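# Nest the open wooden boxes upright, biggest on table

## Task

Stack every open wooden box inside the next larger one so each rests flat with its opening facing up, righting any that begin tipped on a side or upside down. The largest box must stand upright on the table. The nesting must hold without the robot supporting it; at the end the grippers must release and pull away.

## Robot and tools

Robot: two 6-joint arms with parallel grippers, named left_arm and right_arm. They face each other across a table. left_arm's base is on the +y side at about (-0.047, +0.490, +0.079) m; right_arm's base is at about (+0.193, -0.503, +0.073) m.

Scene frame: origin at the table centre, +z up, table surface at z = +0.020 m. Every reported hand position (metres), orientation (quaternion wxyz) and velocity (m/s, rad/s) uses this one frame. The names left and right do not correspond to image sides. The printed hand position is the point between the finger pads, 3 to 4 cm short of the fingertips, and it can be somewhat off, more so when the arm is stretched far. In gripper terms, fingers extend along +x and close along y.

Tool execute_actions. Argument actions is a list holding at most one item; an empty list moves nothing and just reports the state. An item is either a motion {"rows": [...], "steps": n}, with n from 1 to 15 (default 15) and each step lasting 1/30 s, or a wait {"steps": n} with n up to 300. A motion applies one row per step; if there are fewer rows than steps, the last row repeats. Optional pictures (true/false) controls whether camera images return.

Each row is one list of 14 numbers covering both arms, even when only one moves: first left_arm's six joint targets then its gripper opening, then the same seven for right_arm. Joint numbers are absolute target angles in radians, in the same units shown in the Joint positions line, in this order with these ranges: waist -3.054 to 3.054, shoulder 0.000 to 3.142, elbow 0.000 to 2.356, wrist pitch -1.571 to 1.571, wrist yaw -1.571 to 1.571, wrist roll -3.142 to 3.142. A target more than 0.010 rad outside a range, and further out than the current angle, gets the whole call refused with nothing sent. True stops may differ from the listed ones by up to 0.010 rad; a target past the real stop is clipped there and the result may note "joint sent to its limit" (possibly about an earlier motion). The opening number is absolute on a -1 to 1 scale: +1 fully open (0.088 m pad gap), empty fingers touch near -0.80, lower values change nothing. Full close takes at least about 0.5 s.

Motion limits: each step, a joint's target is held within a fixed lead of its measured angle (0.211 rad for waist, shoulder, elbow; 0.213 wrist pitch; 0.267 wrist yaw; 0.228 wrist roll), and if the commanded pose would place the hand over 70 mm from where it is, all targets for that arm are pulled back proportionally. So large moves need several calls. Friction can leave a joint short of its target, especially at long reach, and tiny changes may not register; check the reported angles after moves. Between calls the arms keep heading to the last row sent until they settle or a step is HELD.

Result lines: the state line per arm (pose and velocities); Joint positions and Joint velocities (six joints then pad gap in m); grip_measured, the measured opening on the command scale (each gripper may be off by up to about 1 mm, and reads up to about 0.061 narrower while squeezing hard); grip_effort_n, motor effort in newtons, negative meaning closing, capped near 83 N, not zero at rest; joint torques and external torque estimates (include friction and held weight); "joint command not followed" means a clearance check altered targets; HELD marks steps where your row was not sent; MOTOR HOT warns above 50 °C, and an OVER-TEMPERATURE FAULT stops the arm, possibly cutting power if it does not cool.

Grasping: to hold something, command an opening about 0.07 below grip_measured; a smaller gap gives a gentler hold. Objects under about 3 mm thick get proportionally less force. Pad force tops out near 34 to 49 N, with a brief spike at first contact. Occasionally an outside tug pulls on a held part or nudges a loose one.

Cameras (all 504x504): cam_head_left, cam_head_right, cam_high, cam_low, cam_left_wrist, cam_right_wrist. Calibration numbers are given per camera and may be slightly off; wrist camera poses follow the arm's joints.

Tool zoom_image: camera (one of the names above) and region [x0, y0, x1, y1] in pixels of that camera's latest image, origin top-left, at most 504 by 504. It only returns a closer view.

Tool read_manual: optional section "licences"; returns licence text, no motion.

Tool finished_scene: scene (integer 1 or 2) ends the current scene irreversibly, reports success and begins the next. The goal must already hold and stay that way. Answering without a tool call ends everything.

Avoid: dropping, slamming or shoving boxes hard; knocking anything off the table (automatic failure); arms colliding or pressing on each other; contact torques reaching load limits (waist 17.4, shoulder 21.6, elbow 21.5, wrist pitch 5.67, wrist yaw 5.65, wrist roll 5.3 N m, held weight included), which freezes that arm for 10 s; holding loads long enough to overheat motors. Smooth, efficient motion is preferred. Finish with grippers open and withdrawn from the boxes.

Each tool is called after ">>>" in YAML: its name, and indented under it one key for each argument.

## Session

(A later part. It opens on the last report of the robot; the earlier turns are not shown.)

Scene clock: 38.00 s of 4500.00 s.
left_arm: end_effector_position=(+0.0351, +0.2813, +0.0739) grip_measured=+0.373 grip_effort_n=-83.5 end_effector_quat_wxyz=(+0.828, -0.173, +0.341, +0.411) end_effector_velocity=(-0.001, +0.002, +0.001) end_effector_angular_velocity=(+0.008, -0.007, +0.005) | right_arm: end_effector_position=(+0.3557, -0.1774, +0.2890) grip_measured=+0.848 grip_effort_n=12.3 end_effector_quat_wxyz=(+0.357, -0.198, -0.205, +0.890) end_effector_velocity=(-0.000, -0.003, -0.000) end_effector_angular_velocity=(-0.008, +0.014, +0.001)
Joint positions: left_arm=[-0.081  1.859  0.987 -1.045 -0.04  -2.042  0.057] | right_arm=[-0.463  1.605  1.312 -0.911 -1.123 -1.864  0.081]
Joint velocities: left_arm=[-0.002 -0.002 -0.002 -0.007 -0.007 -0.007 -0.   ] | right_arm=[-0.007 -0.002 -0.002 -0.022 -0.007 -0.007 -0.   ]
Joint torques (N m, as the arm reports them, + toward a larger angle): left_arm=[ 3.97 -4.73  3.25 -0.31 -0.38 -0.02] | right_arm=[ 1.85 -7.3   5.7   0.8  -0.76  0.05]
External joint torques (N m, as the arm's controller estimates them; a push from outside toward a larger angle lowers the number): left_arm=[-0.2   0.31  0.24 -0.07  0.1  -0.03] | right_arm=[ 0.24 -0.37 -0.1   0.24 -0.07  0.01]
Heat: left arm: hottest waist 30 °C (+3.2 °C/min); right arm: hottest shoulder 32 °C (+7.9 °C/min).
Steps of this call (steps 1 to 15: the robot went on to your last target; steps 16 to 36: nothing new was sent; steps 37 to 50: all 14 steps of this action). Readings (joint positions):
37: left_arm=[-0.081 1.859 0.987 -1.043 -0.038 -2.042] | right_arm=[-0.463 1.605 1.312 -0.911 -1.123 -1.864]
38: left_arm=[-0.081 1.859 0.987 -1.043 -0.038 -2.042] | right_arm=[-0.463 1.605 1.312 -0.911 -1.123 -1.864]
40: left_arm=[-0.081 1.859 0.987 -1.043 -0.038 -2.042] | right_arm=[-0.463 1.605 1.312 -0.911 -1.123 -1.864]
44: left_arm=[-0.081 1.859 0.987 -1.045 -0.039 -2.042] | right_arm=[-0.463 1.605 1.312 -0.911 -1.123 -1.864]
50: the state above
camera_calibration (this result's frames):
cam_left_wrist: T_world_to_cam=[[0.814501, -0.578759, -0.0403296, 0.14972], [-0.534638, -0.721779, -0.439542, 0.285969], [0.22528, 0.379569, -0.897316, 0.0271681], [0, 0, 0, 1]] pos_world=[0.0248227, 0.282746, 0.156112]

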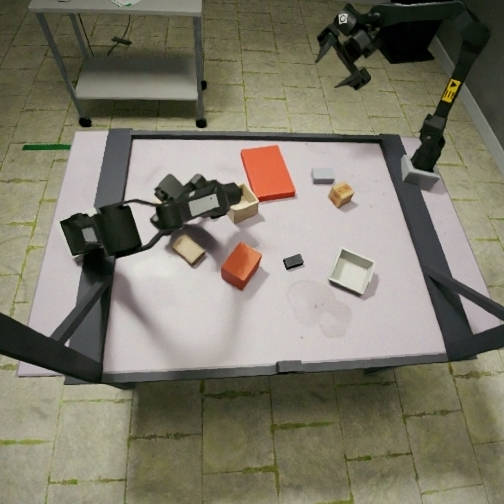

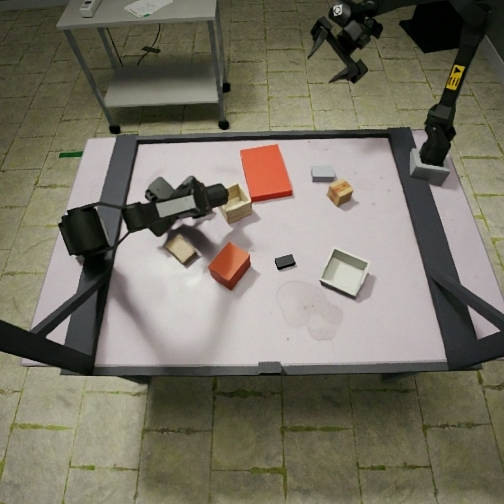

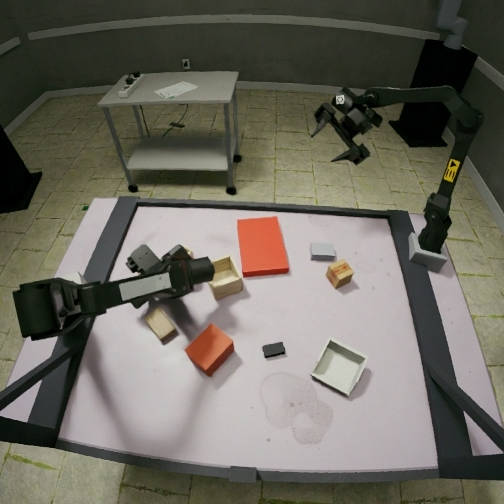

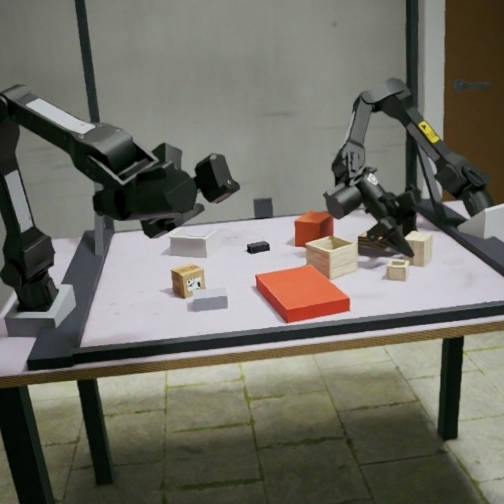

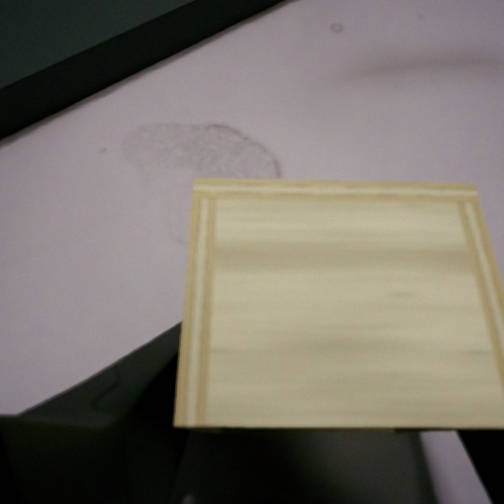

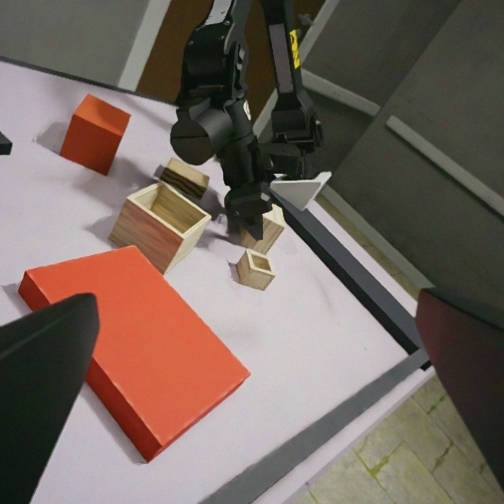

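>>> execute_actions:
  actions:
    - {"rows":[[-0.027,1.81,1.03,-1.123,-0.055,-1.985,0.15,-0.463,1.605,1.312,-0.911,-1.123,-1.864,0.85],[-0.027,1.81,1.03,-1.123,-0.055,-1.985,0.15,-0.463,1.605,1.312,-0.911,-1.123,-1.864,0.85],[-0.027,1.81,1.03,-1.123,-0.055,-1.985,0.15,-0.463,1.605,1.312,-0.911,-1.123,-1.864,0.85],[-0.027,1.81,1.03,-1.123,-0.055,-1.985,0.15,-0.463,1.605,1.312,-0.911,-1.123,-1.864,0.85],[0.028,1.77,1.062,-1.201,-0.074,-1.93,0.15,-0.463,1.605,1.312,-0.911,-1.123,-1.864,0.85],[0.028,1.77,1.062,-1.201,-0.074,-1.93,0.15,-0.463,1.605,1.312,-0.911,-1.123,-1.864,0.85],[0.028,1.77,1.062,-1.201,-0.074,-1.93,0.15,-0.463,1.605,1.312,-0.911,-1.123,-1.864,0.85],[0.06,1.75,1.10,-1.27,-0.08,-1.9,0.15,-0.463,1.605,1.312,-0.911,-1.123,-1.864,0.85]],"steps":13}
  pictures: false

>>> execute_actions:
  actions:
    - {"rows":[[0.42,1.92,1.1,-1.45,0.5,-1.3,0.15,-0.463,1.605,1.312,-0.911,-1.123,-1.864,0.85]],"steps":14}
  pictures: false

>>> execute_actions:
  actions:
    - {"rows":[[0.8326,2.225,0.925,-1.455,1.057,-0.642,0.15,-0.463,1.605,1.312,-0.911,-1.123,-1.864,0.85]],"steps":15}
  pictures: false

>>> execute_actions:
  actions:
    - {"rows":[[0.79,2.27,0.885,-1.335,1.096,-0.682,0.15,-0.463,1.605,1.312,-0.911,-1.123,-1.864,0.85],[0.79,2.27,0.885,-1.335,1.096,-0.682,0.15,-0.463,1.605,1.312,-0.911,-1.123,-1.864,0.85],[0.79,2.27,0.885,-1.335,1.096,-0.682,0.15,-0.463,1.605,1.312,-0.911,-1.123,-1.864,0.85],[0.79,2.27,0.885,-1.335,1.096,-0.682,0.15,-0.463,1.605,1.312,-0.911,-1.123,-1.864,0.85],[0.738,2.325,0.837,-1.19,1.143,-0.731,0.15,-0.463,1.605,1.312,-0.911,-1.123,-1.864,0.85]],"steps":15}

>>> zoom_image:
  camera: "cam_low"
  region: [370, 170, 504, 284]

Scene clock: 41.40 s of 4500.00 s.
left_arm: end_effector_position=(+0.0320, +0.2813, +0.1367) grip_measured=+0.373 grip_effort_n=-83.5 end_effector_quat_wxyz=(+0.824, -0.169, +0.346, +0.416) end_effector_velocity=(-0.013, -0.000, +0.030) end_effector_angular_velocity=(+0.035, +0.014, -0.007) | right_arm: end_effector_position=(+0.3557, -0.1774, +0.2890) grip_measured=+0.848 grip_effort_n=12.8 end_effector_quat_wxyz=(+0.357, -0.198, -0.205, +0.890) end_effector_velocity=(-0.001, -0.001, +0.001) end_effector_angular_velocity=(+0.004, +0.005, +0.003)
Joint positions: left_arm=[ 0.055  1.759  1.092 -1.256 -0.075 -1.909  0.057] | right_arm=[-0.463  1.605  1.312 -0.911 -1.123 -1.864  0.081]
Joint velocities: left_arm=[ 0.027 -0.046  0.071 -0.139 -0.022  0.051 -0.   ] | right_arm=[-0.002 -0.002 -0.002 -0.007 -0.007 -0.007 -0.   ]
Joint torques (N m, as the arm reports them, + toward a larger angle): left_arm=[ 4.02 -4.91  4.42 -0.39 -0.67  0.05] | right_arm=[ 1.7  -7.32  5.86  0.72 -0.74  0.04]
External joint torques (N m, as the arm's controller estimates them; a push from outside toward a larger angle lowers the number): left_arm=[ 0.24 -0.8   1.12 -0.22 -0.21  0.04] | right_arm=[ 0.02 -0.35  0.05  0.16 -0.04  0.  ]
Heat: left arm: hottest waist 30 °C (+2.9 °C/min); right arm: hottest shoulder 32 °C (+7.2 °C/min).
Steps of this call (steps 1 to 15: the robot went on to your last target; steps 16 to 89: nothing new was sent; steps 90 to 102: all 13 steps of this action). Readings (joint positions):
90: left_arm=[-0.078 1.856 0.991 -1.053 -0.039 -2.033] | right_arm=[-0.463 1.605 1.312 -0.911 -1.123 -1.864]
91: left_arm=[-0.069 1.853 0.998 -1.079 -0.039 -2.018] | right_arm=[-0.463 1.605 1.312 -0.911 -1.123 -1.864]
93: left_arm=[-0.045 1.836 1.009 -1.104 -0.046 -2.002] | right_arm=[-0.463 1.605 1.312 -0.911 -1.123 -1.864]
97: left_arm=[0.011 1.792 1.049 -1.186 -0.064 -1.944] | right_arm=[-0.463 1.605 1.312 -0.911 -1.123 -1.864]
102: the state above

Scene clock: 41.87 s of 4500.00 s.
left_arm: end_effector_position=(+0.0129, +0.2928, +0.1352) grip_measured=+0.373 grip_effort_n=-83.5 end_effector_quat_wxyz=(+0.592, -0.179, +0.668, +0.413) end_effector_velocity=(-0.008, -0.008, +0.001) end_effector_angular_velocity=(-0.080, +0.072, -0.102) | right_arm: end_effector_position=(+0.3557, -0.1774, +0.2890) grip_measured=+0.848 grip_effort_n=11.9 end_effector_quat_wxyz=(+0.357, -0.198, -0.205, +0.890) end_effector_velocity=(+0.002, -0.000, -0.001) end_effector_angular_velocity=(+0.010, -0.001, -0.004)
Joint positions: left_arm=[ 0.415  1.913  1.097 -1.447  0.491 -1.314  0.057] | right_arm=[-0.463  1.605  1.312 -0.911 -1.123 -1.864  0.081]
Joint velocities: left_arm=[-0.002 -0.002  0.002 -0.022  0.066  0.139 -0.   ] | right_arm=[-0.007  0.002 -0.002  0.007 -0.007 -0.007  0.   ]
Joint torques (N m, as the arm reports them, + toward a larger angle): left_arm=[ 4.18 -3.32  4.92 -0.47 -0.04  0.11] | right_arm=[ 1.85 -7.43  5.88  0.79 -0.8   0.05]
External joint torques (N m, as the arm's controller estimates them; a push from outside toward a larger angle lowers the number): left_arm=[ 0.23  1.03  0.83 -0.29  0.1   0.12] | right_arm=[ 0.21 -0.57  0.08  0.22 -0.12  0.01]
Heat: left arm: hottest waist 30 °C (+2.9 °C/min); right arm: hottest shoulder 32 °C (+7.2 °C/min).
Steps of this call (steps 1 to 14: all 14 steps of this action). Readings (joint positions):
1: left_arm=[0.068 1.774 1.096 -1.280 -0.035 -1.870] | right_arm=[-0.463 1.605 1.312 -0.911 -1.123 -1.864]
2: left_arm=[0.113 1.803 1.112 -1.343 0.057 -1.800] | right_arm=[-0.463 1.605 1.312 -0.911 -1.123 -1.864]
4: left_arm=[0.230 1.867 1.108 -1.399 0.201 -1.672] | right_arm=[-0.463 1.605 1.312 -0.911 -1.123 -1.864]
8: left_arm=[0.401 1.913 1.097 -1.437 0.423 -1.425] | right_arm=[-0.463 1.605 1.312 -0.911 -1.123 -1.864]
14: the state above

Scene clock: 42.37 s of 4500.00 s.
left_arm: end_effector_position=(+0.0467, +0.2986, +0.1352) grip_measured=+0.373 grip_effort_n=-83.5 end_effector_quat_wxyz=(-0.347, +0.407, -0.826, -0.176) end_effector_velocity=(-0.000, -0.005, +0.001) end_effector_angular_velocity=(-0.083, -0.067, -0.080) | right_arm: end_effector_position=(+0.3557, -0.1774, +0.2890) grip_measured=+0.848 grip_effort_n=13.3 end_effector_quat_wxyz=(+0.357, -0.198, -0.205, +0.890) end_effector_velocity=(+0.000, -0.001, -0.001) end_effector_angular_velocity=(-0.006, -0.006, -0.001)
Joint positions: left_arm=[ 0.827  2.215  0.927 -1.453  1.048 -0.656  0.057] | right_arm=[-0.463  1.605  1.312 -0.911 -1.123 -1.864  0.081]
Joint velocities: left_arm=[-0.007  0.002 -0.002 -0.007  0.037  0.139 -0.   ] | right_arm=[-0.002 -0.002 -0.002 -0.007  0.007 -0.007 -0.   ]
Joint torques (N m, as the arm reports them, + toward a larger angle): left_arm=[ 3.38 -3.3   3.9  -0.74  0.47  0.05] | right_arm=[ 1.86 -7.28  5.72  0.73 -0.8   0.05]
External joint torques (N m, as the arm's controller estimates them; a push from outside toward a larger angle lowers the number): left_arm=[ 0.35  1.27  0.23 -0.29  0.19  0.05] | right_arm=[ 0.19 -0.34 -0.11  0.17 -0.11  0.01]
Heat: left arm: hottest waist 30 °C (+2.8 °C/min); right arm: hottest shoulder 32 °C (+7.1 °C/min).
Steps of this call (steps 1 to 15: all 15 steps of this action). Readings (joint positions):
1: left_arm=[0.428 1.934 1.082 -1.447 0.534 -1.274] | right_arm=[-0.463 1.605 1.312 -0.911 -1.123 -1.864]
2: left_arm=[0.473 1.966 1.057 -1.451 0.636 -1.203] | right_arm=[-0.463 1.605 1.312 -0.911 -1.123 -1.864]
4: left_arm=[0.593 2.086 0.991 -1.449 0.771 -1.076] | right_arm=[-0.463 1.605 1.312 -0.911 -1.123 -1.864]
8: left_arm=[0.793 2.211 0.927 -1.453 0.983 -0.822] | right_arm=[-0.463 1.605 1.312 -0.911 -1.123 -1.864]
15: the state above

Scene clock: 42.87 s of 4500.00 s.
left_arm: end_effector_position=(+0.0492, +0.2982, +0.0859) grip_measured=+0.373 grip_effort_n=-83.5 end_effector_quat_wxyz=(-0.347, +0.409, -0.827, -0.169) end_effector_velocity=(+0.000, -0.001, -0.000) end_effector_angular_velocity=(+0.003, +0.007, +0.014) | right_arm: end_effector_position=(+0.3557, -0.1774, +0.2890) grip_measured=+0.848 grip_effort_n=11.9 end_effector_quat_wxyz=(+0.357, -0.198, -0.205, +0.890) end_effector_velocity=(-0.002, -0.001, +0.001) end_effector_angular_velocity=(+0.005, +0.004, +0.007)
Joint positions: left_arm=[ 0.739  2.315  0.842 -1.194  1.138 -0.727  0.057] | right_arm=[-0.463  1.605  1.312 -0.911 -1.123 -1.864  0.081]
Joint velocities: left_arm=[-0.002 -0.002 -0.002  0.007  0.007 -0.022 -0.   ] | right_arm=[ 0.002 -0.002 -0.002 -0.007 -0.007 -0.007 -0.   ]
Joint torques (N m, as the arm reports them, + toward a larger angle): left_arm=[ 3.03 -3.57  2.93 -0.47  0.5  -0.03] | right_arm=[ 1.74 -7.51  5.89  0.73 -0.8   0.03]
External joint torques (N m, as the arm's controller estimates them; a push from outside toward a larger angle lowers the number): left_arm=[-0.15  1.28 -0.12 -0.1   0.17 -0.03] | right_arm=[ 0.04 -0.56  0.05  0.17 -0.11  0.  ]
Heat: left arm: hottest waist 30 °C (+2.8 °C/min); right arm: hottest shoulder 32 °C (+7.0 °C/min).
Steps of this call (steps 1 to 15: all 15 steps of this action). Readings (joint positions):
1: left_arm=[0.825 2.220 0.923 -1.440 1.056 -0.658] | right_arm=[-0.463 1.605 1.312 -0.911 -1.123 -1.864]
2: left_arm=[0.818 2.227 0.916 -1.402 1.071 -0.664] | right_arm=[-0.463 1.605 1.312 -0.911 -1.123 -1.864]
4: left_arm=[0.801 2.250 0.903 -1.363 1.080 -0.672] | right_arm=[-0.463 1.605 1.312 -0.911 -1.123 -1.864]
8: left_arm=[0.753 2.302 0.858 -1.232 1.123 -0.714] | right_arm=[-0.463 1.605 1.312 -0.911 -1.123 -1.864]
15: the state above
camera_calibration (this result's frames):
cam_left_wrist: T_world_to_cam=[[0.765077, -0.643496, -0.023899, 0.168901], [-0.269609, -0.353811, 0.895616, 0.0735023], [-0.584781, -0.678772, -0.444185, 0.344891], [0, 0, 0, 1]] pos_world=[0.0922805, 0.368795, 0.0914019]

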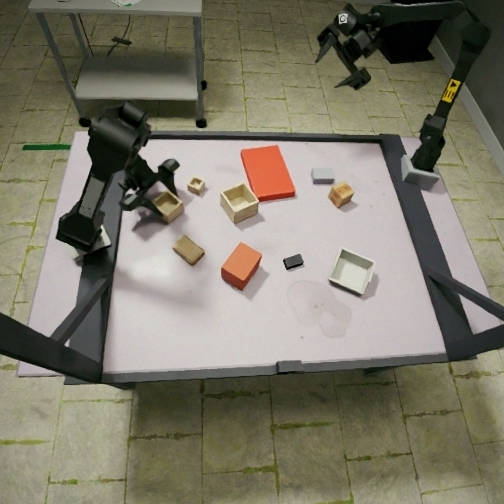

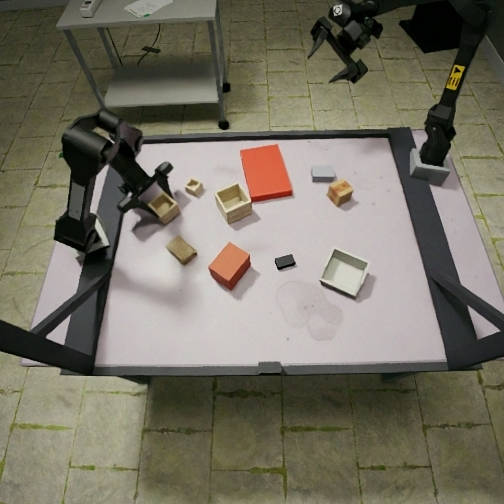

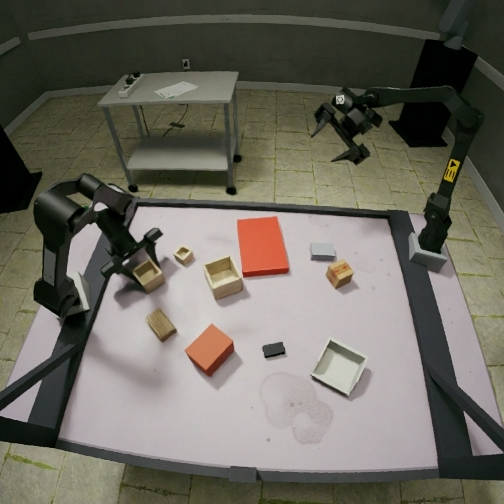

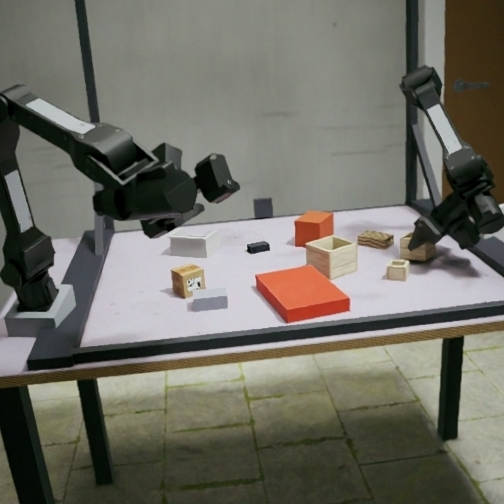

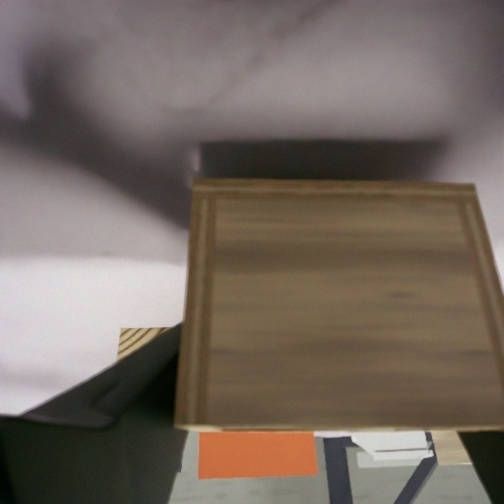

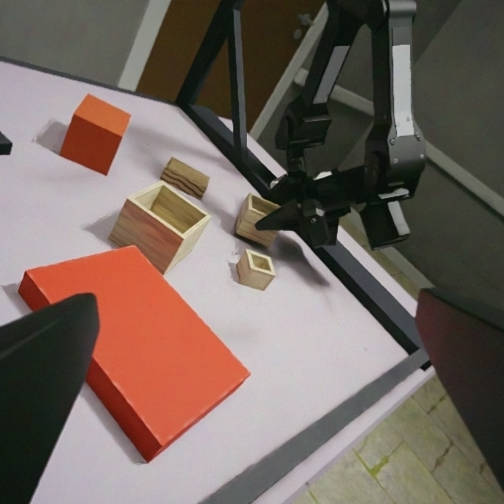

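Region (370, 170, 504, 284) of cam_low's 504x504 image, scaled by 3.761, with more detail than that image has; it fills the top 429 rows of this view, and the rest is white.

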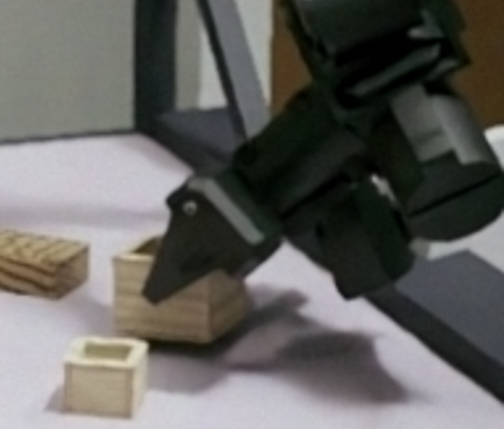

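>>> execute_actions:
  actions:
    - {"rows":[[0.727,2.339,0.826,-1.161,1.152,-0.74,0.15,-0.463,1.605,1.312,-0.911,-1.123,-1.864,0.85]],"steps":12}

>>> zoom_image:
  camera: "cam_low"
  region: [370, 170, 504, 284]

Scene clock: 43.87 s of 4500.00 s.
left_arm: end_effector_position=(+0.0487, +0.2989, +0.0798) grip_measured=+0.373 grip_effort_n=-83.5 end_effector_quat_wxyz=(-0.346, +0.409, -0.827, -0.169) end_effector_velocity=(-0.001, +0.001, -0.001) end_effector_angular_velocity=(+0.009, -0.001, -0.004) | right_arm: end_effector_position=(+0.3557, -0.1774, +0.2890) grip_measured=+0.848 grip_effort_n=11.9 end_effector_quat_wxyz=(+0.357, -0.198, -0.205, +0.890) end_effector_velocity=(-0.001, -0.002, -0.001) end_effector_angular_velocity=(-0.010, +0.018, +0.001)
Joint positions: left_arm=[ 0.729  2.33   0.831 -1.162  1.147 -0.737  0.057] | right_arm=[-0.463  1.605  1.312 -0.911 -1.123 -1.864  0.081]
Joint velocities: left_arm=[-0.002 -0.002 -0.002  0.007 -0.007 -0.007 -0.   ] | right_arm=[-0.002 -0.002 -0.007 -0.007 -0.007  0.007 -0.   ]
Joint torques (N m, as the arm reports them, + toward a larger angle): left_arm=[ 3.01 -3.58  2.74 -0.36  0.51 -0.09] | right_arm=[ 1.55 -7.24  5.96  0.74 -0.77  0.04]
External joint torques (N m, as the arm's controller estimates them; a push from outside toward a larger angle lowers the number): left_arm=[-0.19  1.29 -0.29  0.    0.18 -0.09] | right_arm=[-0.12 -0.3   0.15  0.18 -0.07  0.  ]
Heat: left arm: hottest waist 30 °C (+2.7 °C/min); right arm: hottest shoulder 32 °C (+6.8 °C/min).
Steps of this call (steps 1 to 15: the robot went on to your last target; steps 16 to 18: nothing new was sent; steps 19 to 30: all 12 steps of this action). Readings (joint positions):
19: left_arm=[0.738 2.317 0.840 -1.188 1.140 -0.730] | right_arm=[-0.463 1.605 1.312 -0.911 -1.123 -1.864]
20: left_arm=[0.737 2.319 0.839 -1.178 1.143 -0.732] | right_arm=[-0.463 1.605 1.312 -0.911 -1.123 -1.864]
22: left_arm=[0.732 2.326 0.835 -1.169 1.145 -0.735] | right_arm=[-0.463 1.605 1.312 -0.911 -1.123 -1.864]
26: left_arm=[0.729 2.330 0.831 -1.164 1.146 -0.737] | right_arm=[-0.463 1.605 1.312 -0.911 -1.123 -1.864]
30: the state above
camera_calibration (this result's frames):
cam_left_wrist: T_world_to_cam=[[0.765398, -0.64303, -0.0260424, 0.169514], [-0.267092, -0.354216, 0.89621, 0.0790549], [-0.585514, -0.679002, -0.442864, 0.342316], [0, 0, 0, 1]] pos_world=[0.0918002, 0.369439, 0.0851646]

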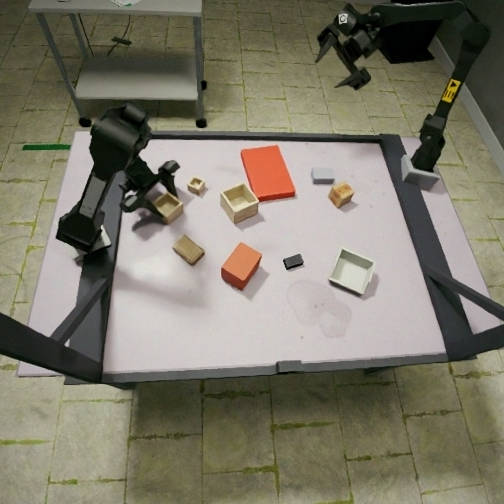

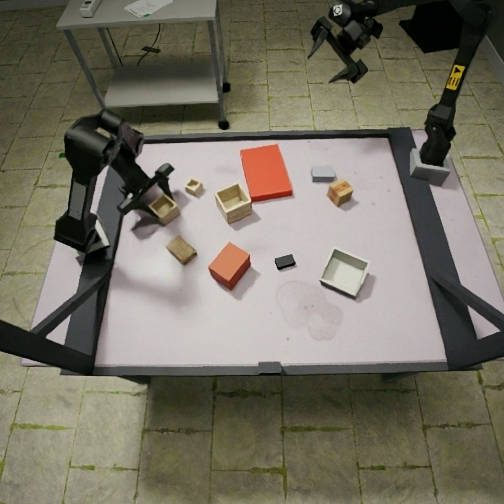

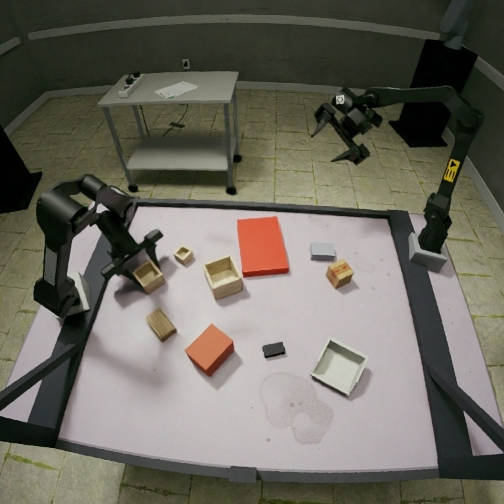

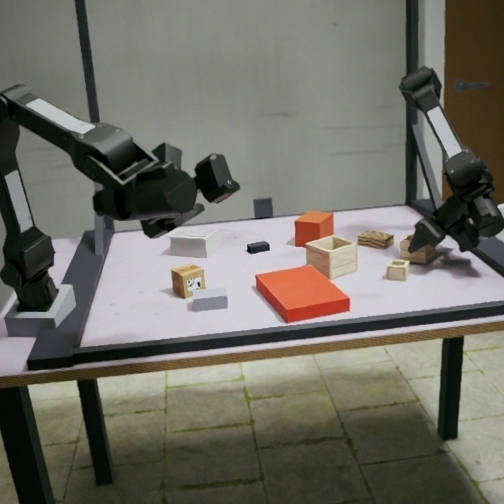

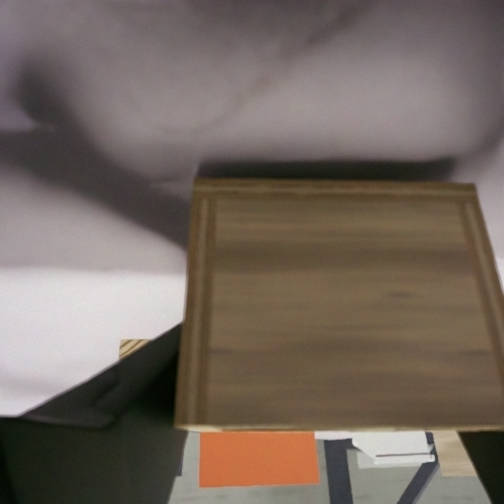

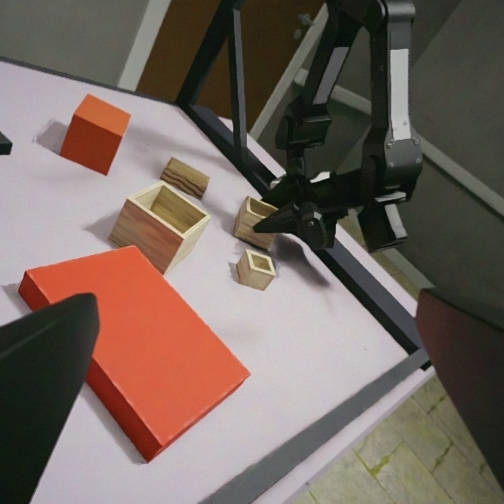

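Region (370, 170, 504, 284) of cam_low's 504x504 image, scaled by 3.761, with more detail than that image has; it fills the top 429 rows of this view, and the rest is white.

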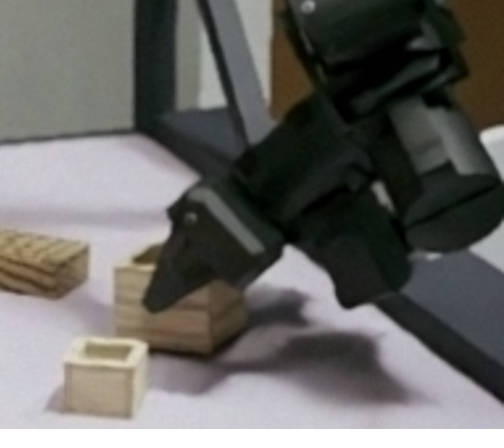

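>>> execute_actions:
  actions:
    - {"rows":[[0.717,2.35,0.817,-1.136,1.16,-0.749,0.15,-0.463,1.605,1.312,-0.911,-1.123,-1.864,0.85]],"steps":10}
  pictures: false

>>> execute_actions:
  actions:
    - {"rows":[[0.722,2.34,0.821,-1.138,1.158,-0.747,1,-0.463,1.605,1.312,-0.911,-1.123,-1.864,0.85]],"steps":9}
  pictures: false

>>> execute_actions:
  actions:
    - {"rows":[[0.79,2.27,0.885,-1.335,1.096,-0.682,1,-0.463,1.605,1.312,-0.911,-1.123,-1.864,0.85],[0.79,2.27,0.885,-1.335,1.096,-0.682,1,-0.463,1.605,1.312,-0.911,-1.123,-1.864,0.85],[0.79,2.27,0.885,-1.335,1.096,-0.682,1,-0.463,1.605,1.312,-0.911,-1.123,-1.864,0.85],[0.79,2.27,0.885,-1.335,1.096,-0.682,1,-0.463,1.605,1.312,-0.911,-1.123,-1.864,0.85],[0.8326,2.215,0.925,-1.455,1.057,-0.642,1,-0.463,1.605,1.312,-0.911,-1.123,-1.864,0.85]],"steps":12}
  pictures: false

>>> execute_actions:
  actions:
    - {"rows":[[0.534,1.722,0.978,-1.194,0.549,-1.43,1,-0.463,1.605,1.312,-0.911,-1.123,-1.864,0.85]],"steps":15}
  pictures: false

>>> execute_actions:
  actions:
    - {"steps":6}

Scene clock: 46.90 s of 4500.00 s.
left_arm: end_effector_position=(+0.0491, +0.2979, +0.0784) grip_measured=+0.373 grip_effort_n=-83.5 end_effector_quat_wxyz=(-0.341, +0.417, -0.826, -0.169) end_effector_velocity=(-0.003, +0.002, -0.001) end_effector_angular_velocity=(+0.009, +0.011, -0.003) | right_arm: end_effector_position=(+0.3557, -0.1774, +0.2890) grip_measured=+0.848 grip_effort_n=12.3 end_effector_quat_wxyz=(+0.357, -0.198, -0.205, +0.890) end_effector_velocity=(+0.000, -0.000, +0.003) end_effector_angular_velocity=(+0.025, +0.006, +0.003)
Joint positions: left_arm=[ 0.727  2.335  0.824 -1.148  1.164 -0.75   0.057] | right_arm=[-0.463  1.605  1.312 -0.911 -1.123 -1.864  0.081]
Joint velocities: left_arm=[-0.002  0.002 -0.007 -0.007 -0.007  0.007 -0.   ] | right_arm=[-0.002 -0.002 -0.002  0.007 -0.022 -0.007 -0.   ]
Joint torques (N m, as the arm reports them, + toward a larger angle): left_arm=[ 2.38 -2.95  2.38  0.38  0.16  0.01] | right_arm=[ 1.62 -7.59  5.87  0.76 -0.77  0.07]
External joint torques (N m, as the arm's controller estimates them; a push from outside toward a larger angle lowers the number): left_arm=[-0.79  1.89 -0.51  0.75 -0.16  0.01] | right_arm=[-0.02 -0.6   0.    0.19 -0.07  0.03]
Heat: left arm: hottest waist 30 °C (+2.6 °C/min); right arm: hottest shoulder 32 °C (+6.4 °C/min).
Steps of this call (steps 1 to 15: the robot went on to your last target; steps 16 to 81: nothing new was sent; steps 82 to 91: all 10 steps of this action). Readings (joint positions):
82: left_arm=[0.728 2.331 0.830 -1.159 1.149 -0.739] | right_arm=[-0.463 1.605 1.312 -0.911 -1.123 -1.864]
83: left_arm=[0.727 2.332 0.829 -1.155 1.154 -0.743] | right_arm=[-0.463 1.605 1.312 -0.911 -1.123 -1.864]
85: left_arm=[0.727 2.335 0.826 -1.151 1.161 -0.747] | right_arm=[-0.463 1.605 1.312 -0.911 -1.123 -1.864]
89: left_arm=[0.727 2.335 0.824 -1.148 1.164 -0.750] | right_arm=[-0.463 1.605 1.312 -0.911 -1.123 -1.864]
91: the state above

Scene clock: 47.20 s of 4500.00 s.
left_arm: end_effector_position=(+0.0497, +0.2982, +0.0770) grip_measured=+0.964 grip_effort_n=16.0 end_effector_quat_wxyz=(-0.345, +0.414, -0.826, -0.167) end_effector_velocity=(-0.002, +0.000, +0.001) end_effector_angular_velocity=(+0.015, +0.019, +0.007) | right_arm: end_effector_position=(+0.3557, -0.1774, +0.2890) grip_measured=+0.848 grip_effort_n=12.8 end_effector_quat_wxyz=(+0.357, -0.198, -0.205, +0.890) end_effector_velocity=(-0.001, -0.002, -0.001) end_effector_angular_velocity=(+0.000, +0.008, +0.004)
Joint positions: left_arm=[ 0.724  2.335  0.824 -1.137  1.161 -0.75   0.086] | right_arm=[-0.463  1.605  1.312 -0.911 -1.123 -1.864  0.081]
Joint velocities: left_arm=[-0.002 -0.002  0.002 -0.022 -0.007 -0.007  0.018] | right_arm=[-0.002 -0.002 -0.007 -0.007 -0.007 -0.007 -0.   ]
Joint torques (N m, as the arm reports them, + toward a larger angle): left_arm=[ 3.   -4.1   2.82 -0.54  0.22  0.09] | right_arm=[ 1.75 -7.37  5.88  0.78 -0.76  0.07]
External joint torques (N m, as the arm's controller estimates them; a push from outside toward a larger angle lowers the number): left_arm=[-0.21  0.79 -0.13 -0.18 -0.11  0.09] | right_arm=[ 0.08 -0.47  0.11  0.22 -0.07  0.03]
Heat: left arm: hottest waist 30 °C (+2.5 °C/min); right arm: hottest shoulder 32 °C (+6.4 °C/min).
Steps of this call (steps 1 to 9: all 9 steps of this action). Readings (joint positions):
1: left_arm=[0.727 2.335 0.824 -1.147 1.164 -0.750] | right_arm=[-0.463 1.605 1.312 -0.911 -1.123 -1.864]
2: left_arm=[0.725 2.335 0.824 -1.139 1.163 -0.750] | right_arm=[-0.463 1.605 1.312 -0.911 -1.123 -1.864]
4: left_arm=[0.724 2.335 0.824 -1.137 1.161 -0.750] | right_arm=[-0.463 1.605 1.312 -0.911 -1.123 -1.864]
8: left_arm=[0.724 2.335 0.824 -1.137 1.161 -0.750] | right_arm=[-0.463 1.605 1.312 -0.911 -1.123 -1.864]
9: the state above

Scene clock: 47.60 s of 4500.00 s.
left_arm: end_effector_position=(+0.0474, +0.2984, +0.1335) grip_measured=+0.996 grip_effort_n=16.0 end_effector_quat_wxyz=(-0.342, +0.413, -0.826, -0.170) end_effector_velocity=(-0.018, +0.009, +0.004) end_effector_angular_velocity=(+0.076, +0.092, -0.014) | right_arm: end_effector_position=(+0.3557, -0.1774, +0.2890) grip_measured=+0.848 grip_effort_n=12.3 end_effector_quat_wxyz=(+0.357, -0.198, -0.205, +0.890) end_effector_velocity=(+0.001, +0.000, +0.002) end_effector_angular_velocity=(+0.018, -0.008, -0.002)
Joint positions: left_arm=[ 0.829  2.224  0.919 -1.444  1.064 -0.648  0.088] | right_arm=[-0.463  1.605  1.312 -0.911 -1.123 -1.864  0.081]
Joint velocities: left_arm=[ 0.002 -0.002 -0.002 -0.11  -0.081  0.022 -0.   ] | right_arm=[-0.002 -0.002  0.002  0.007 -0.007 -0.007 -0.   ]
Joint torques (N m, as the arm reports them, + toward a larger angle): left_arm=[ 3.07 -5.32  4.74 -0.71  0.16  0.09] | right_arm=[ 1.77 -7.32  5.82  0.73 -0.79  0.04]
External joint torques (N m, as the arm's controller estimates them; a push from outside toward a larger angle lowers the number): left_arm=[ 0.09 -0.82  1.13 -0.28 -0.13  0.09] | right_arm=[ 0.1  -0.38 -0.03  0.15 -0.1   0.  ]
Heat: left arm: hottest waist 30 °C (+2.5 °C/min); right arm: hottest shoulder 32 °C (+6.3 °C/min).
Steps of this call (steps 1 to 12: all 12 steps of this action). Readings (joint positions):
1: left_arm=[0.727 2.332 0.830 -1.162 1.150 -0.736] | right_arm=[-0.463 1.605 1.312 -0.911 -1.123 -1.864]
2: left_arm=[0.740 2.326 0.842 -1.226 1.130 -0.721] | right_arm=[-0.463 1.605 1.312 -0.911 -1.123 -1.864]
4: left_arm=[0.769 2.299 0.858 -1.286 1.115 -0.702] | right_arm=[-0.463 1.605 1.312 -0.911 -1.123 -1.864]
8: left_arm=[0.818 2.240 0.906 -1.414 1.075 -0.659] | right_arm=[-0.463 1.605 1.312 -0.911 -1.123 -1.864]
12: the state above

Scene clock: 48.10 s of 4500.00 s.
left_arm: end_effector_position=(+0.0401, +0.2863, +0.1506) grip_measured=+0.996 grip_effort_n=16.0 end_effector_quat_wxyz=(-0.634, +0.309, -0.639, -0.308) end_effector_velocity=(-0.003, +0.006, -0.001) end_effector_angular_velocity=(+0.047, +0.002, +0.277) | right_arm: end_effector_position=(+0.3557, -0.1774, +0.2890) grip_measured=+0.848 grip_effort_n=11.9 end_effector_quat_wxyz=(+0.357, -0.198, -0.205, +0.890) end_effector_velocity=(-0.001, -0.001, +0.001) end_effector_angular_velocity=(+0.004, +0.005, +0.003)
Joint positions: left_arm=[ 0.537  1.731  0.982 -1.197  0.555 -1.403  0.088] | right_arm=[-0.463  1.605  1.312 -0.911 -1.123 -1.864  0.081]
Joint velocities: left_arm=[-0.007 -0.002 -0.002 -0.022 -0.037 -0.271 -0.   ] | right_arm=[-0.002 -0.002 -0.002 -0.007 -0.007 -0.007 -0.   ]
Joint torques (N m, as the arm reports them, + toward a larger angle): left_arm=[ 3.17 -4.24  4.84  0.48 -0.18 -0.09] | right_arm=[ 1.8  -7.44  5.92  0.76 -0.78  0.05]
External joint torques (N m, as the arm's controller estimates them; a push from outside toward a larger angle lowers the number): left_arm=[-0.15 -0.7   0.08  0.13 -0.14 -0.08] | right_arm=[ 0.13 -0.5   0.11  0.2  -0.09  0.01]
Heat: left arm: hottest waist 30 °C (+2.5 °C/min); right arm: hottest shoulder 32 °C (+6.2 °C/min).
Steps of this call (steps 1 to 15: all 15 steps of this action). Readings (joint positions):
1: left_arm=[0.819 2.204 0.922 -1.423 1.028 -0.684] | right_arm=[-0.463 1.605 1.312 -0.911 -1.123 -1.864]
2: left_arm=[0.772 2.164 0.922 -1.346 0.927 -0.754] | right_arm=[-0.463 1.605 1.312 -0.911 -1.123 -1.864]
4: left_arm=[0.652 2.056 0.949 -1.262 0.784 -0.878] | right_arm=[-0.463 1.605 1.312 -0.911 -1.123 -1.864]
8: left_arm=[0.539 1.827 0.975 -1.210 0.606 -1.133] | right_arm=[-0.463 1.605 1.312 -0.911 -1.123 -1.864]
15: the state above

Scene clock: 48.30 s of 4500.00 s.
left_arm: end_effector_position=(+0.0405, +0.2865, +0.1507) grip_measured=+0.996 grip_effort_n=16.0 end_effector_quat_wxyz=(-0.632, +0.315, -0.635, -0.314) end_effector_velocity=(-0.004, +0.003, -0.000) end_effector_angular_velocity=(+0.017, +0.014, +0.031) | right_arm: end_effector_position=(+0.3557, -0.1774, +0.2890) grip_measured=+0.848 grip_effort_n=11.9 end_effector_quat_wxyz=(+0.357, -0.198, -0.205, +0.890) end_effector_velocity=(-0.000, -0.001, -0.000) end_effector_angular_velocity=(+0.021, -0.012, +0.003)
Joint positions: left_arm=[ 0.537  1.731  0.982 -1.196  0.553 -1.425  0.088] | right_arm=[-0.463  1.605  1.312 -0.911 -1.123 -1.864  0.081]
Joint velocities: left_arm=[-0.002 -0.002 -0.002 -0.022 -0.007 -0.022 -0.   ] | right_arm=[-0.002 -0.002 -0.007  0.007 -0.007 -0.022 -0.   ]
Joint torques (N m, as the arm reports them, + toward a larger angle): left_arm=[ 3.08 -4.33  4.87  0.47 -0.2  -0.08] | right_arm=[ 1.86 -7.07  5.94  0.79 -0.73  0.06]
External joint torques (N m, as the arm's controller estimates them; a push from outside toward a larger angle lowers the number): left_arm=[-0.31 -0.89  0.08  0.11 -0.13 -0.08] | right_arm=[ 0.19 -0.21  0.19  0.23 -0.05  0.02]
Heat: left arm: hottest waist 30 °C (+2.5 °C/min); right arm: hottest shoulder 32 °C (+6.2 °C/min).
Steps of this call (steps 1 to 6: the robot went on to your last target). Readings (joint positions):
1: left_arm=[0.537 1.731 0.982 -1.197 0.555 -1.411] | right_arm=[-0.463 1.605 1.312 -0.911 -1.123 -1.864]
2: left_arm=[0.537 1.731 0.982 -1.196 0.554 -1.416] | right_arm=[-0.463 1.605 1.312 -0.911 -1.123 -1.864]
4: left_arm=[0.537 1.731 0.982 -1.196 0.553 -1.422] | right_arm=[-0.463 1.605 1.312 -0.911 -1.123 -1.864]
6: the state above
camera_calibration (this result's frames):
cam_left_wrist: T_world_to_cam=[[0.788407, -0.612833, -0.0533903, 0.164193], [-0.565495, -0.756189, 0.32923, 0.221604], [-0.242136, -0.229375, -0.942739, 0.293098], [0, 0, 0, 1]] pos_world=[0.0668349, 0.335427, 0.212122]

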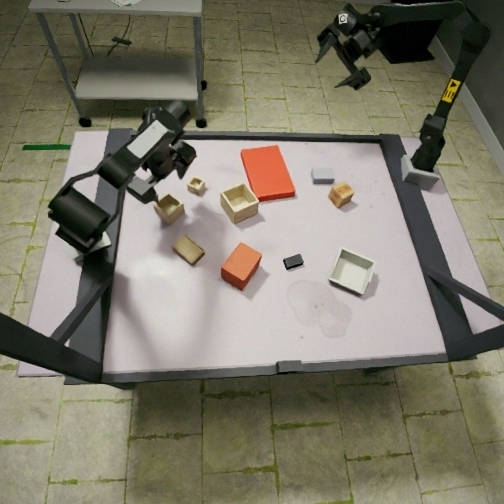

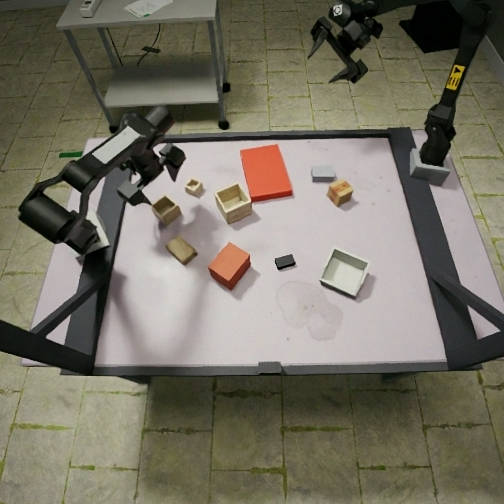

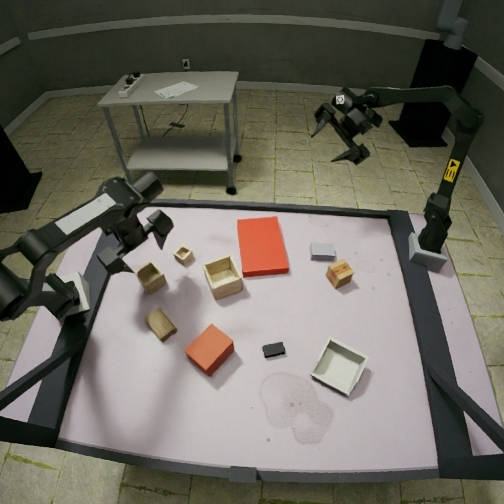

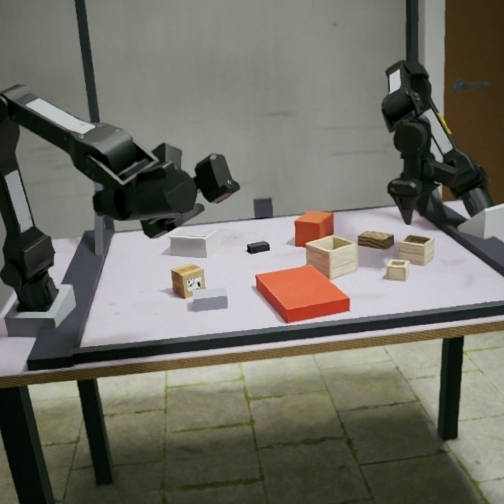

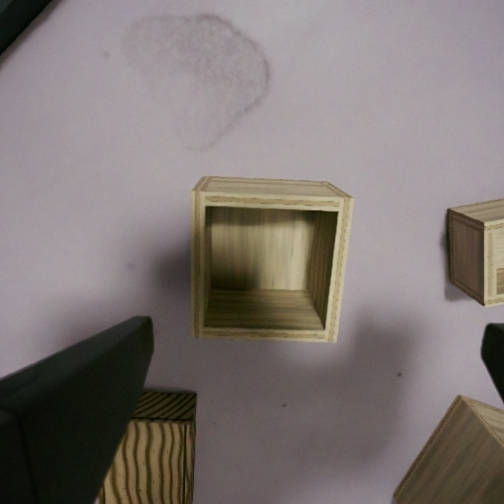

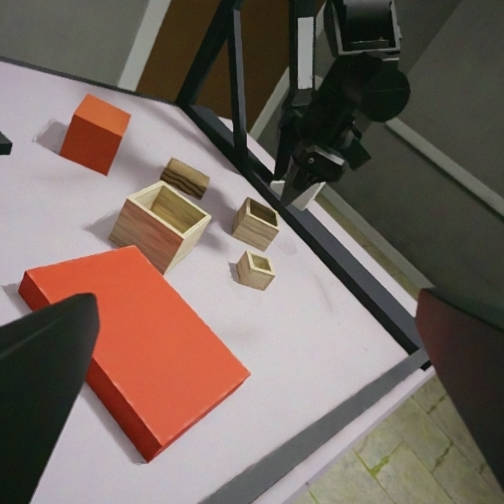

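>>> execute_actions:
  actions:
    - {"rows":[[0.5,1.69,0.89,-1.13,0.56,-1.47,1,-0.463,1.605,1.312,-0.911,-1.123,-1.864,0.85],[0.5,1.69,0.89,-1.13,0.56,-1.47,1,-0.463,1.605,1.312,-0.911,-1.123,-1.864,0.85],[0.5,1.69,0.89,-1.13,0.56,-1.47,1,-0.463,1.605,1.312,-0.911,-1.123,-1.864,0.85],[0.472,1.692,0.85,-1.06,0.569,-1.5,1,-0.463,1.605,1.312,-0.911,-1.123,-1.864,0.85],[0.472,1.692,0.85,-1.06,0.569,-1.5,1,-0.463,1.605,1.312,-0.911,-1.123,-1.864,0.85],[0.472,1.692,0.85,-1.06,0.569,-1.5,1,-0.463,1.605,1.312,-0.911,-1.123,-1.864,0.85],[0.472,1.692,0.85,-1.06,0.569,-1.5,1,-0.463,1.605,1.312,-0.911,-1.123,-1.864,0.85],[0.404,1.715,0.76,-0.915,0.593,-1.59,1,-0.463,1.605,1.312,-0.911,-1.123,-1.864,0.85]],"steps":15}
  pictures: false

>>> execute_actions:
  actions:
    - {"steps":6}

>>> zoom_image:
  camera: "cam_low"
  region: [370, 170, 484, 284]

Scene clock: 50.17 s of 4500.00 s.
left_arm: end_effector_position=(+0.0292, +0.2944, +0.0932) grip_measured=+0.996 grip_effort_n=15.6 end_effector_quat_wxyz=(-0.632, +0.317, -0.631, -0.320) end_effector_velocity=(+0.015, -0.012, -0.001) end_effector_angular_velocity=(-0.057, -0.065, +0.020) | right_arm: end_effector_position=(+0.3557, -0.1774, +0.2890) grip_measured=+0.848 grip_effort_n=12.3 end_effector_quat_wxyz=(+0.357, -0.198, -0.205, +0.890) end_effector_velocity=(-0.001, -0.001, +0.003) end_effector_angular_velocity=(+0.004, +0.025, +0.003)
Joint positions: left_arm=[ 0.407  1.709  0.767 -0.926  0.588 -1.582  0.088] | right_arm=[-0.463  1.605  1.312 -0.911 -1.123 -1.864  0.081]
Joint velocities: left_arm=[-0.002 -0.002 -0.007  0.11   0.007 -0.081 -0.   ] | right_arm=[-0.002  0.002  0.002 -0.007 -0.022  0.007 -0.   ]
Joint torques (N m, as the arm reports them, + toward a larger angle): left_arm=[ 3.07 -2.65  4.33  0.43  0.07 -0.11] | right_arm=[ 1.82 -7.36  6.    0.75 -0.76  0.04]
External joint torques (N m, as the arm's controller estimates them; a push from outside toward a larger angle lowers the number): left_arm=[-0.27  0.97 -0.23  0.05  0.13 -0.11] | right_arm=[ 0.15 -0.51  0.21  0.18 -0.07  0.  ]
Heat: left arm: hottest waist 30 °C (+2.4 °C/min); right arm: hottest shoulder 32 °C (+6.0 °C/min).
Steps of this call (steps 1 to 30: the robot went on to your last target; steps 31 to 41: nothing new was sent; steps 42 to 56: all 15 steps of this action). Readings (joint positions):
42: left_arm=[0.534 1.726 0.972 -1.182 0.552 -1.435] | right_arm=[-0.463 1.605 1.312 -0.911 -1.123 -1.864]
43: left_arm=[0.527 1.716 0.953 -1.156 0.552 -1.445] | right_arm=[-0.463 1.605 1.312 -0.911 -1.123 -1.864]
45: left_arm=[0.509 1.704 0.915 -1.143 0.555 -1.464] | right_arm=[-0.463 1.605 1.312 -0.911 -1.123 -1.864]
49: left_arm=[0.473 1.700 0.854 -1.059 0.566 -1.507] | right_arm=[-0.463 1.605 1.312 -0.911 -1.123 -1.864]
56: the state above

Scene clock: 50.37 s of 4500.00 s.
left_arm: end_effector_position=(+0.0303, +0.2933, +0.0932) grip_measured=+0.996 grip_effort_n=15.6 end_effector_quat_wxyz=(-0.632, +0.320, -0.630, -0.318) end_effector_velocity=(+0.001, -0.001, -0.002) end_effector_angular_velocity=(-0.011, -0.003, -0.001) | right_arm: end_effector_position=(+0.3557, -0.1774, +0.2890) grip_measured=+0.848 grip_effort_n=11.9 end_effector_quat_wxyz=(+0.357, -0.198, -0.205, +0.890) end_effector_velocity=(-0.001, -0.001, +0.001) end_effector_angular_velocity=(-0.006, +0.015, -0.000)
Joint positions: left_arm=[ 0.407  1.709  0.767 -0.918  0.589 -1.587  0.088] | right_arm=[-0.463  1.605  1.312 -0.911 -1.123 -1.864  0.081]
Joint velocities: left_arm=[-0.002  0.002 -0.007  0.022  0.007 -0.007 -0.   ] | right_arm=[-0.002 -0.002 -0.002 -0.007 -0.007  0.007 -0.   ]
Joint torques (N m, as the arm reports them, + toward a larger angle): left_arm=[ 2.91 -2.62  4.15  0.48  0.08 -0.09] | right_arm=[ 1.64 -7.45  5.76  0.76 -0.8   0.06]
External joint torques (N m, as the arm's controller estimates them; a push from outside toward a larger angle lowers the number): left_arm=[-0.36  0.79 -0.21  0.14  0.14 -0.1 ] | right_arm=[-0.03 -0.52 -0.03  0.2  -0.11  0.02]
Heat: left arm: hottest waist 30 °C (+2.4 °C/min); right arm: hottest shoulder 32 °C (+6.0 °C/min).
Steps of this call (steps 1 to 6: the robot went on to your last target). Readings (joint positions):
1: left_arm=[0.407 1.709 0.767 -0.923 0.589 -1.583] | right_arm=[-0.463 1.605 1.312 -0.911 -1.123 -1.864]
2: left_arm=[0.407 1.709 0.767 -0.920 0.589 -1.585] | right_arm=[-0.463 1.605 1.312 -0.911 -1.123 -1.864]
4: left_arm=[0.407 1.709 0.767 -0.919 0.589 -1.586] | right_arm=[-0.463 1.605 1.312 -0.911 -1.123 -1.864]
6: the state above
camera_calibration (this result's frames):
cam_left_wrist: T_world_to_cam=[[0.796491, -0.602616, -0.0495642, 0.169776], [-0.558005, -0.764143, 0.323599, 0.242574], [-0.23288, -0.230087, -0.944895, 0.238077], [0, 0, 0, 1]] pos_world=[0.0555752, 0.342449, 0.154876]

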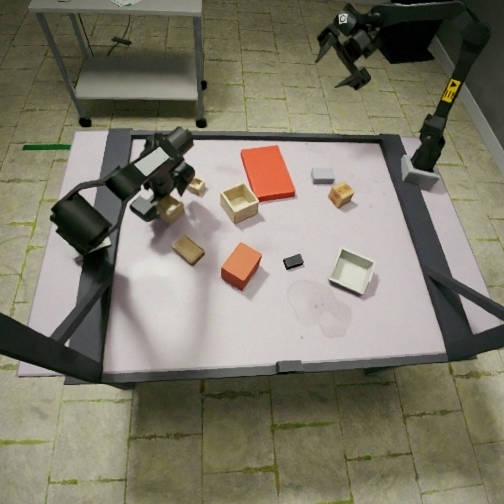

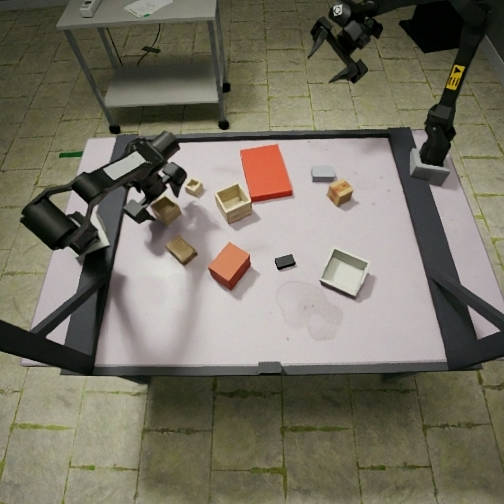

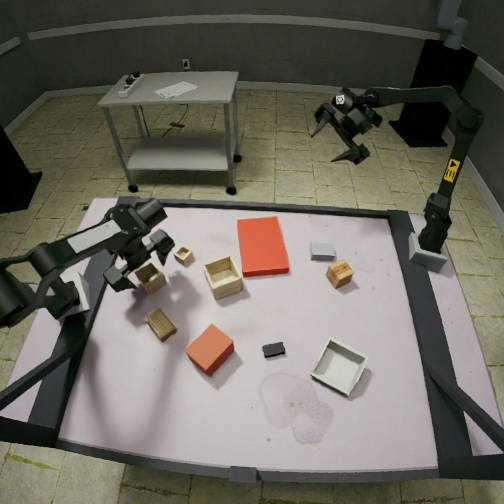

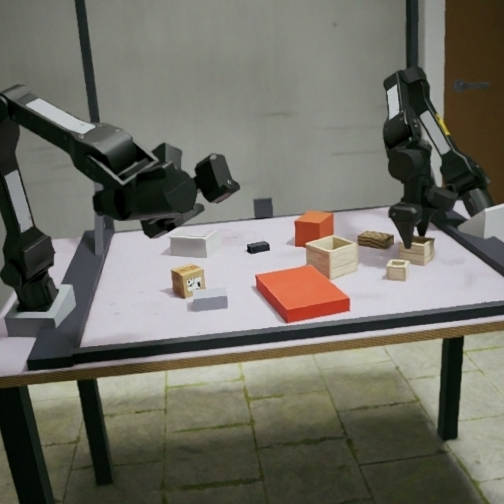

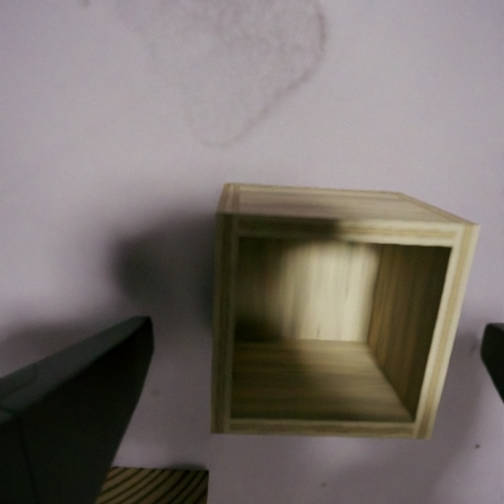

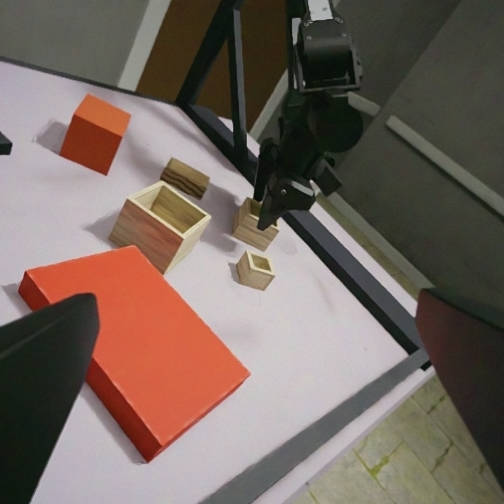

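Region (370, 170, 484, 284) of cam_low's 504x504 image, scaled by 4.421, with more detail than that image has.

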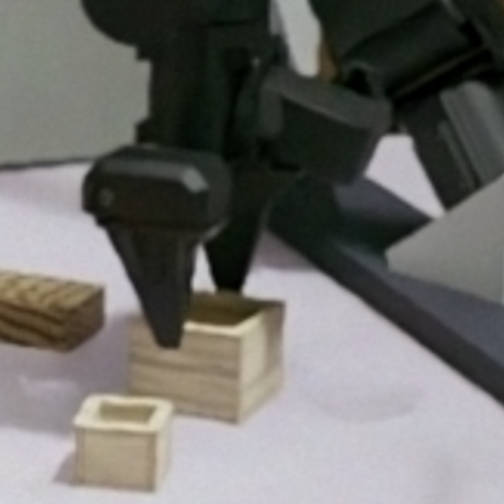

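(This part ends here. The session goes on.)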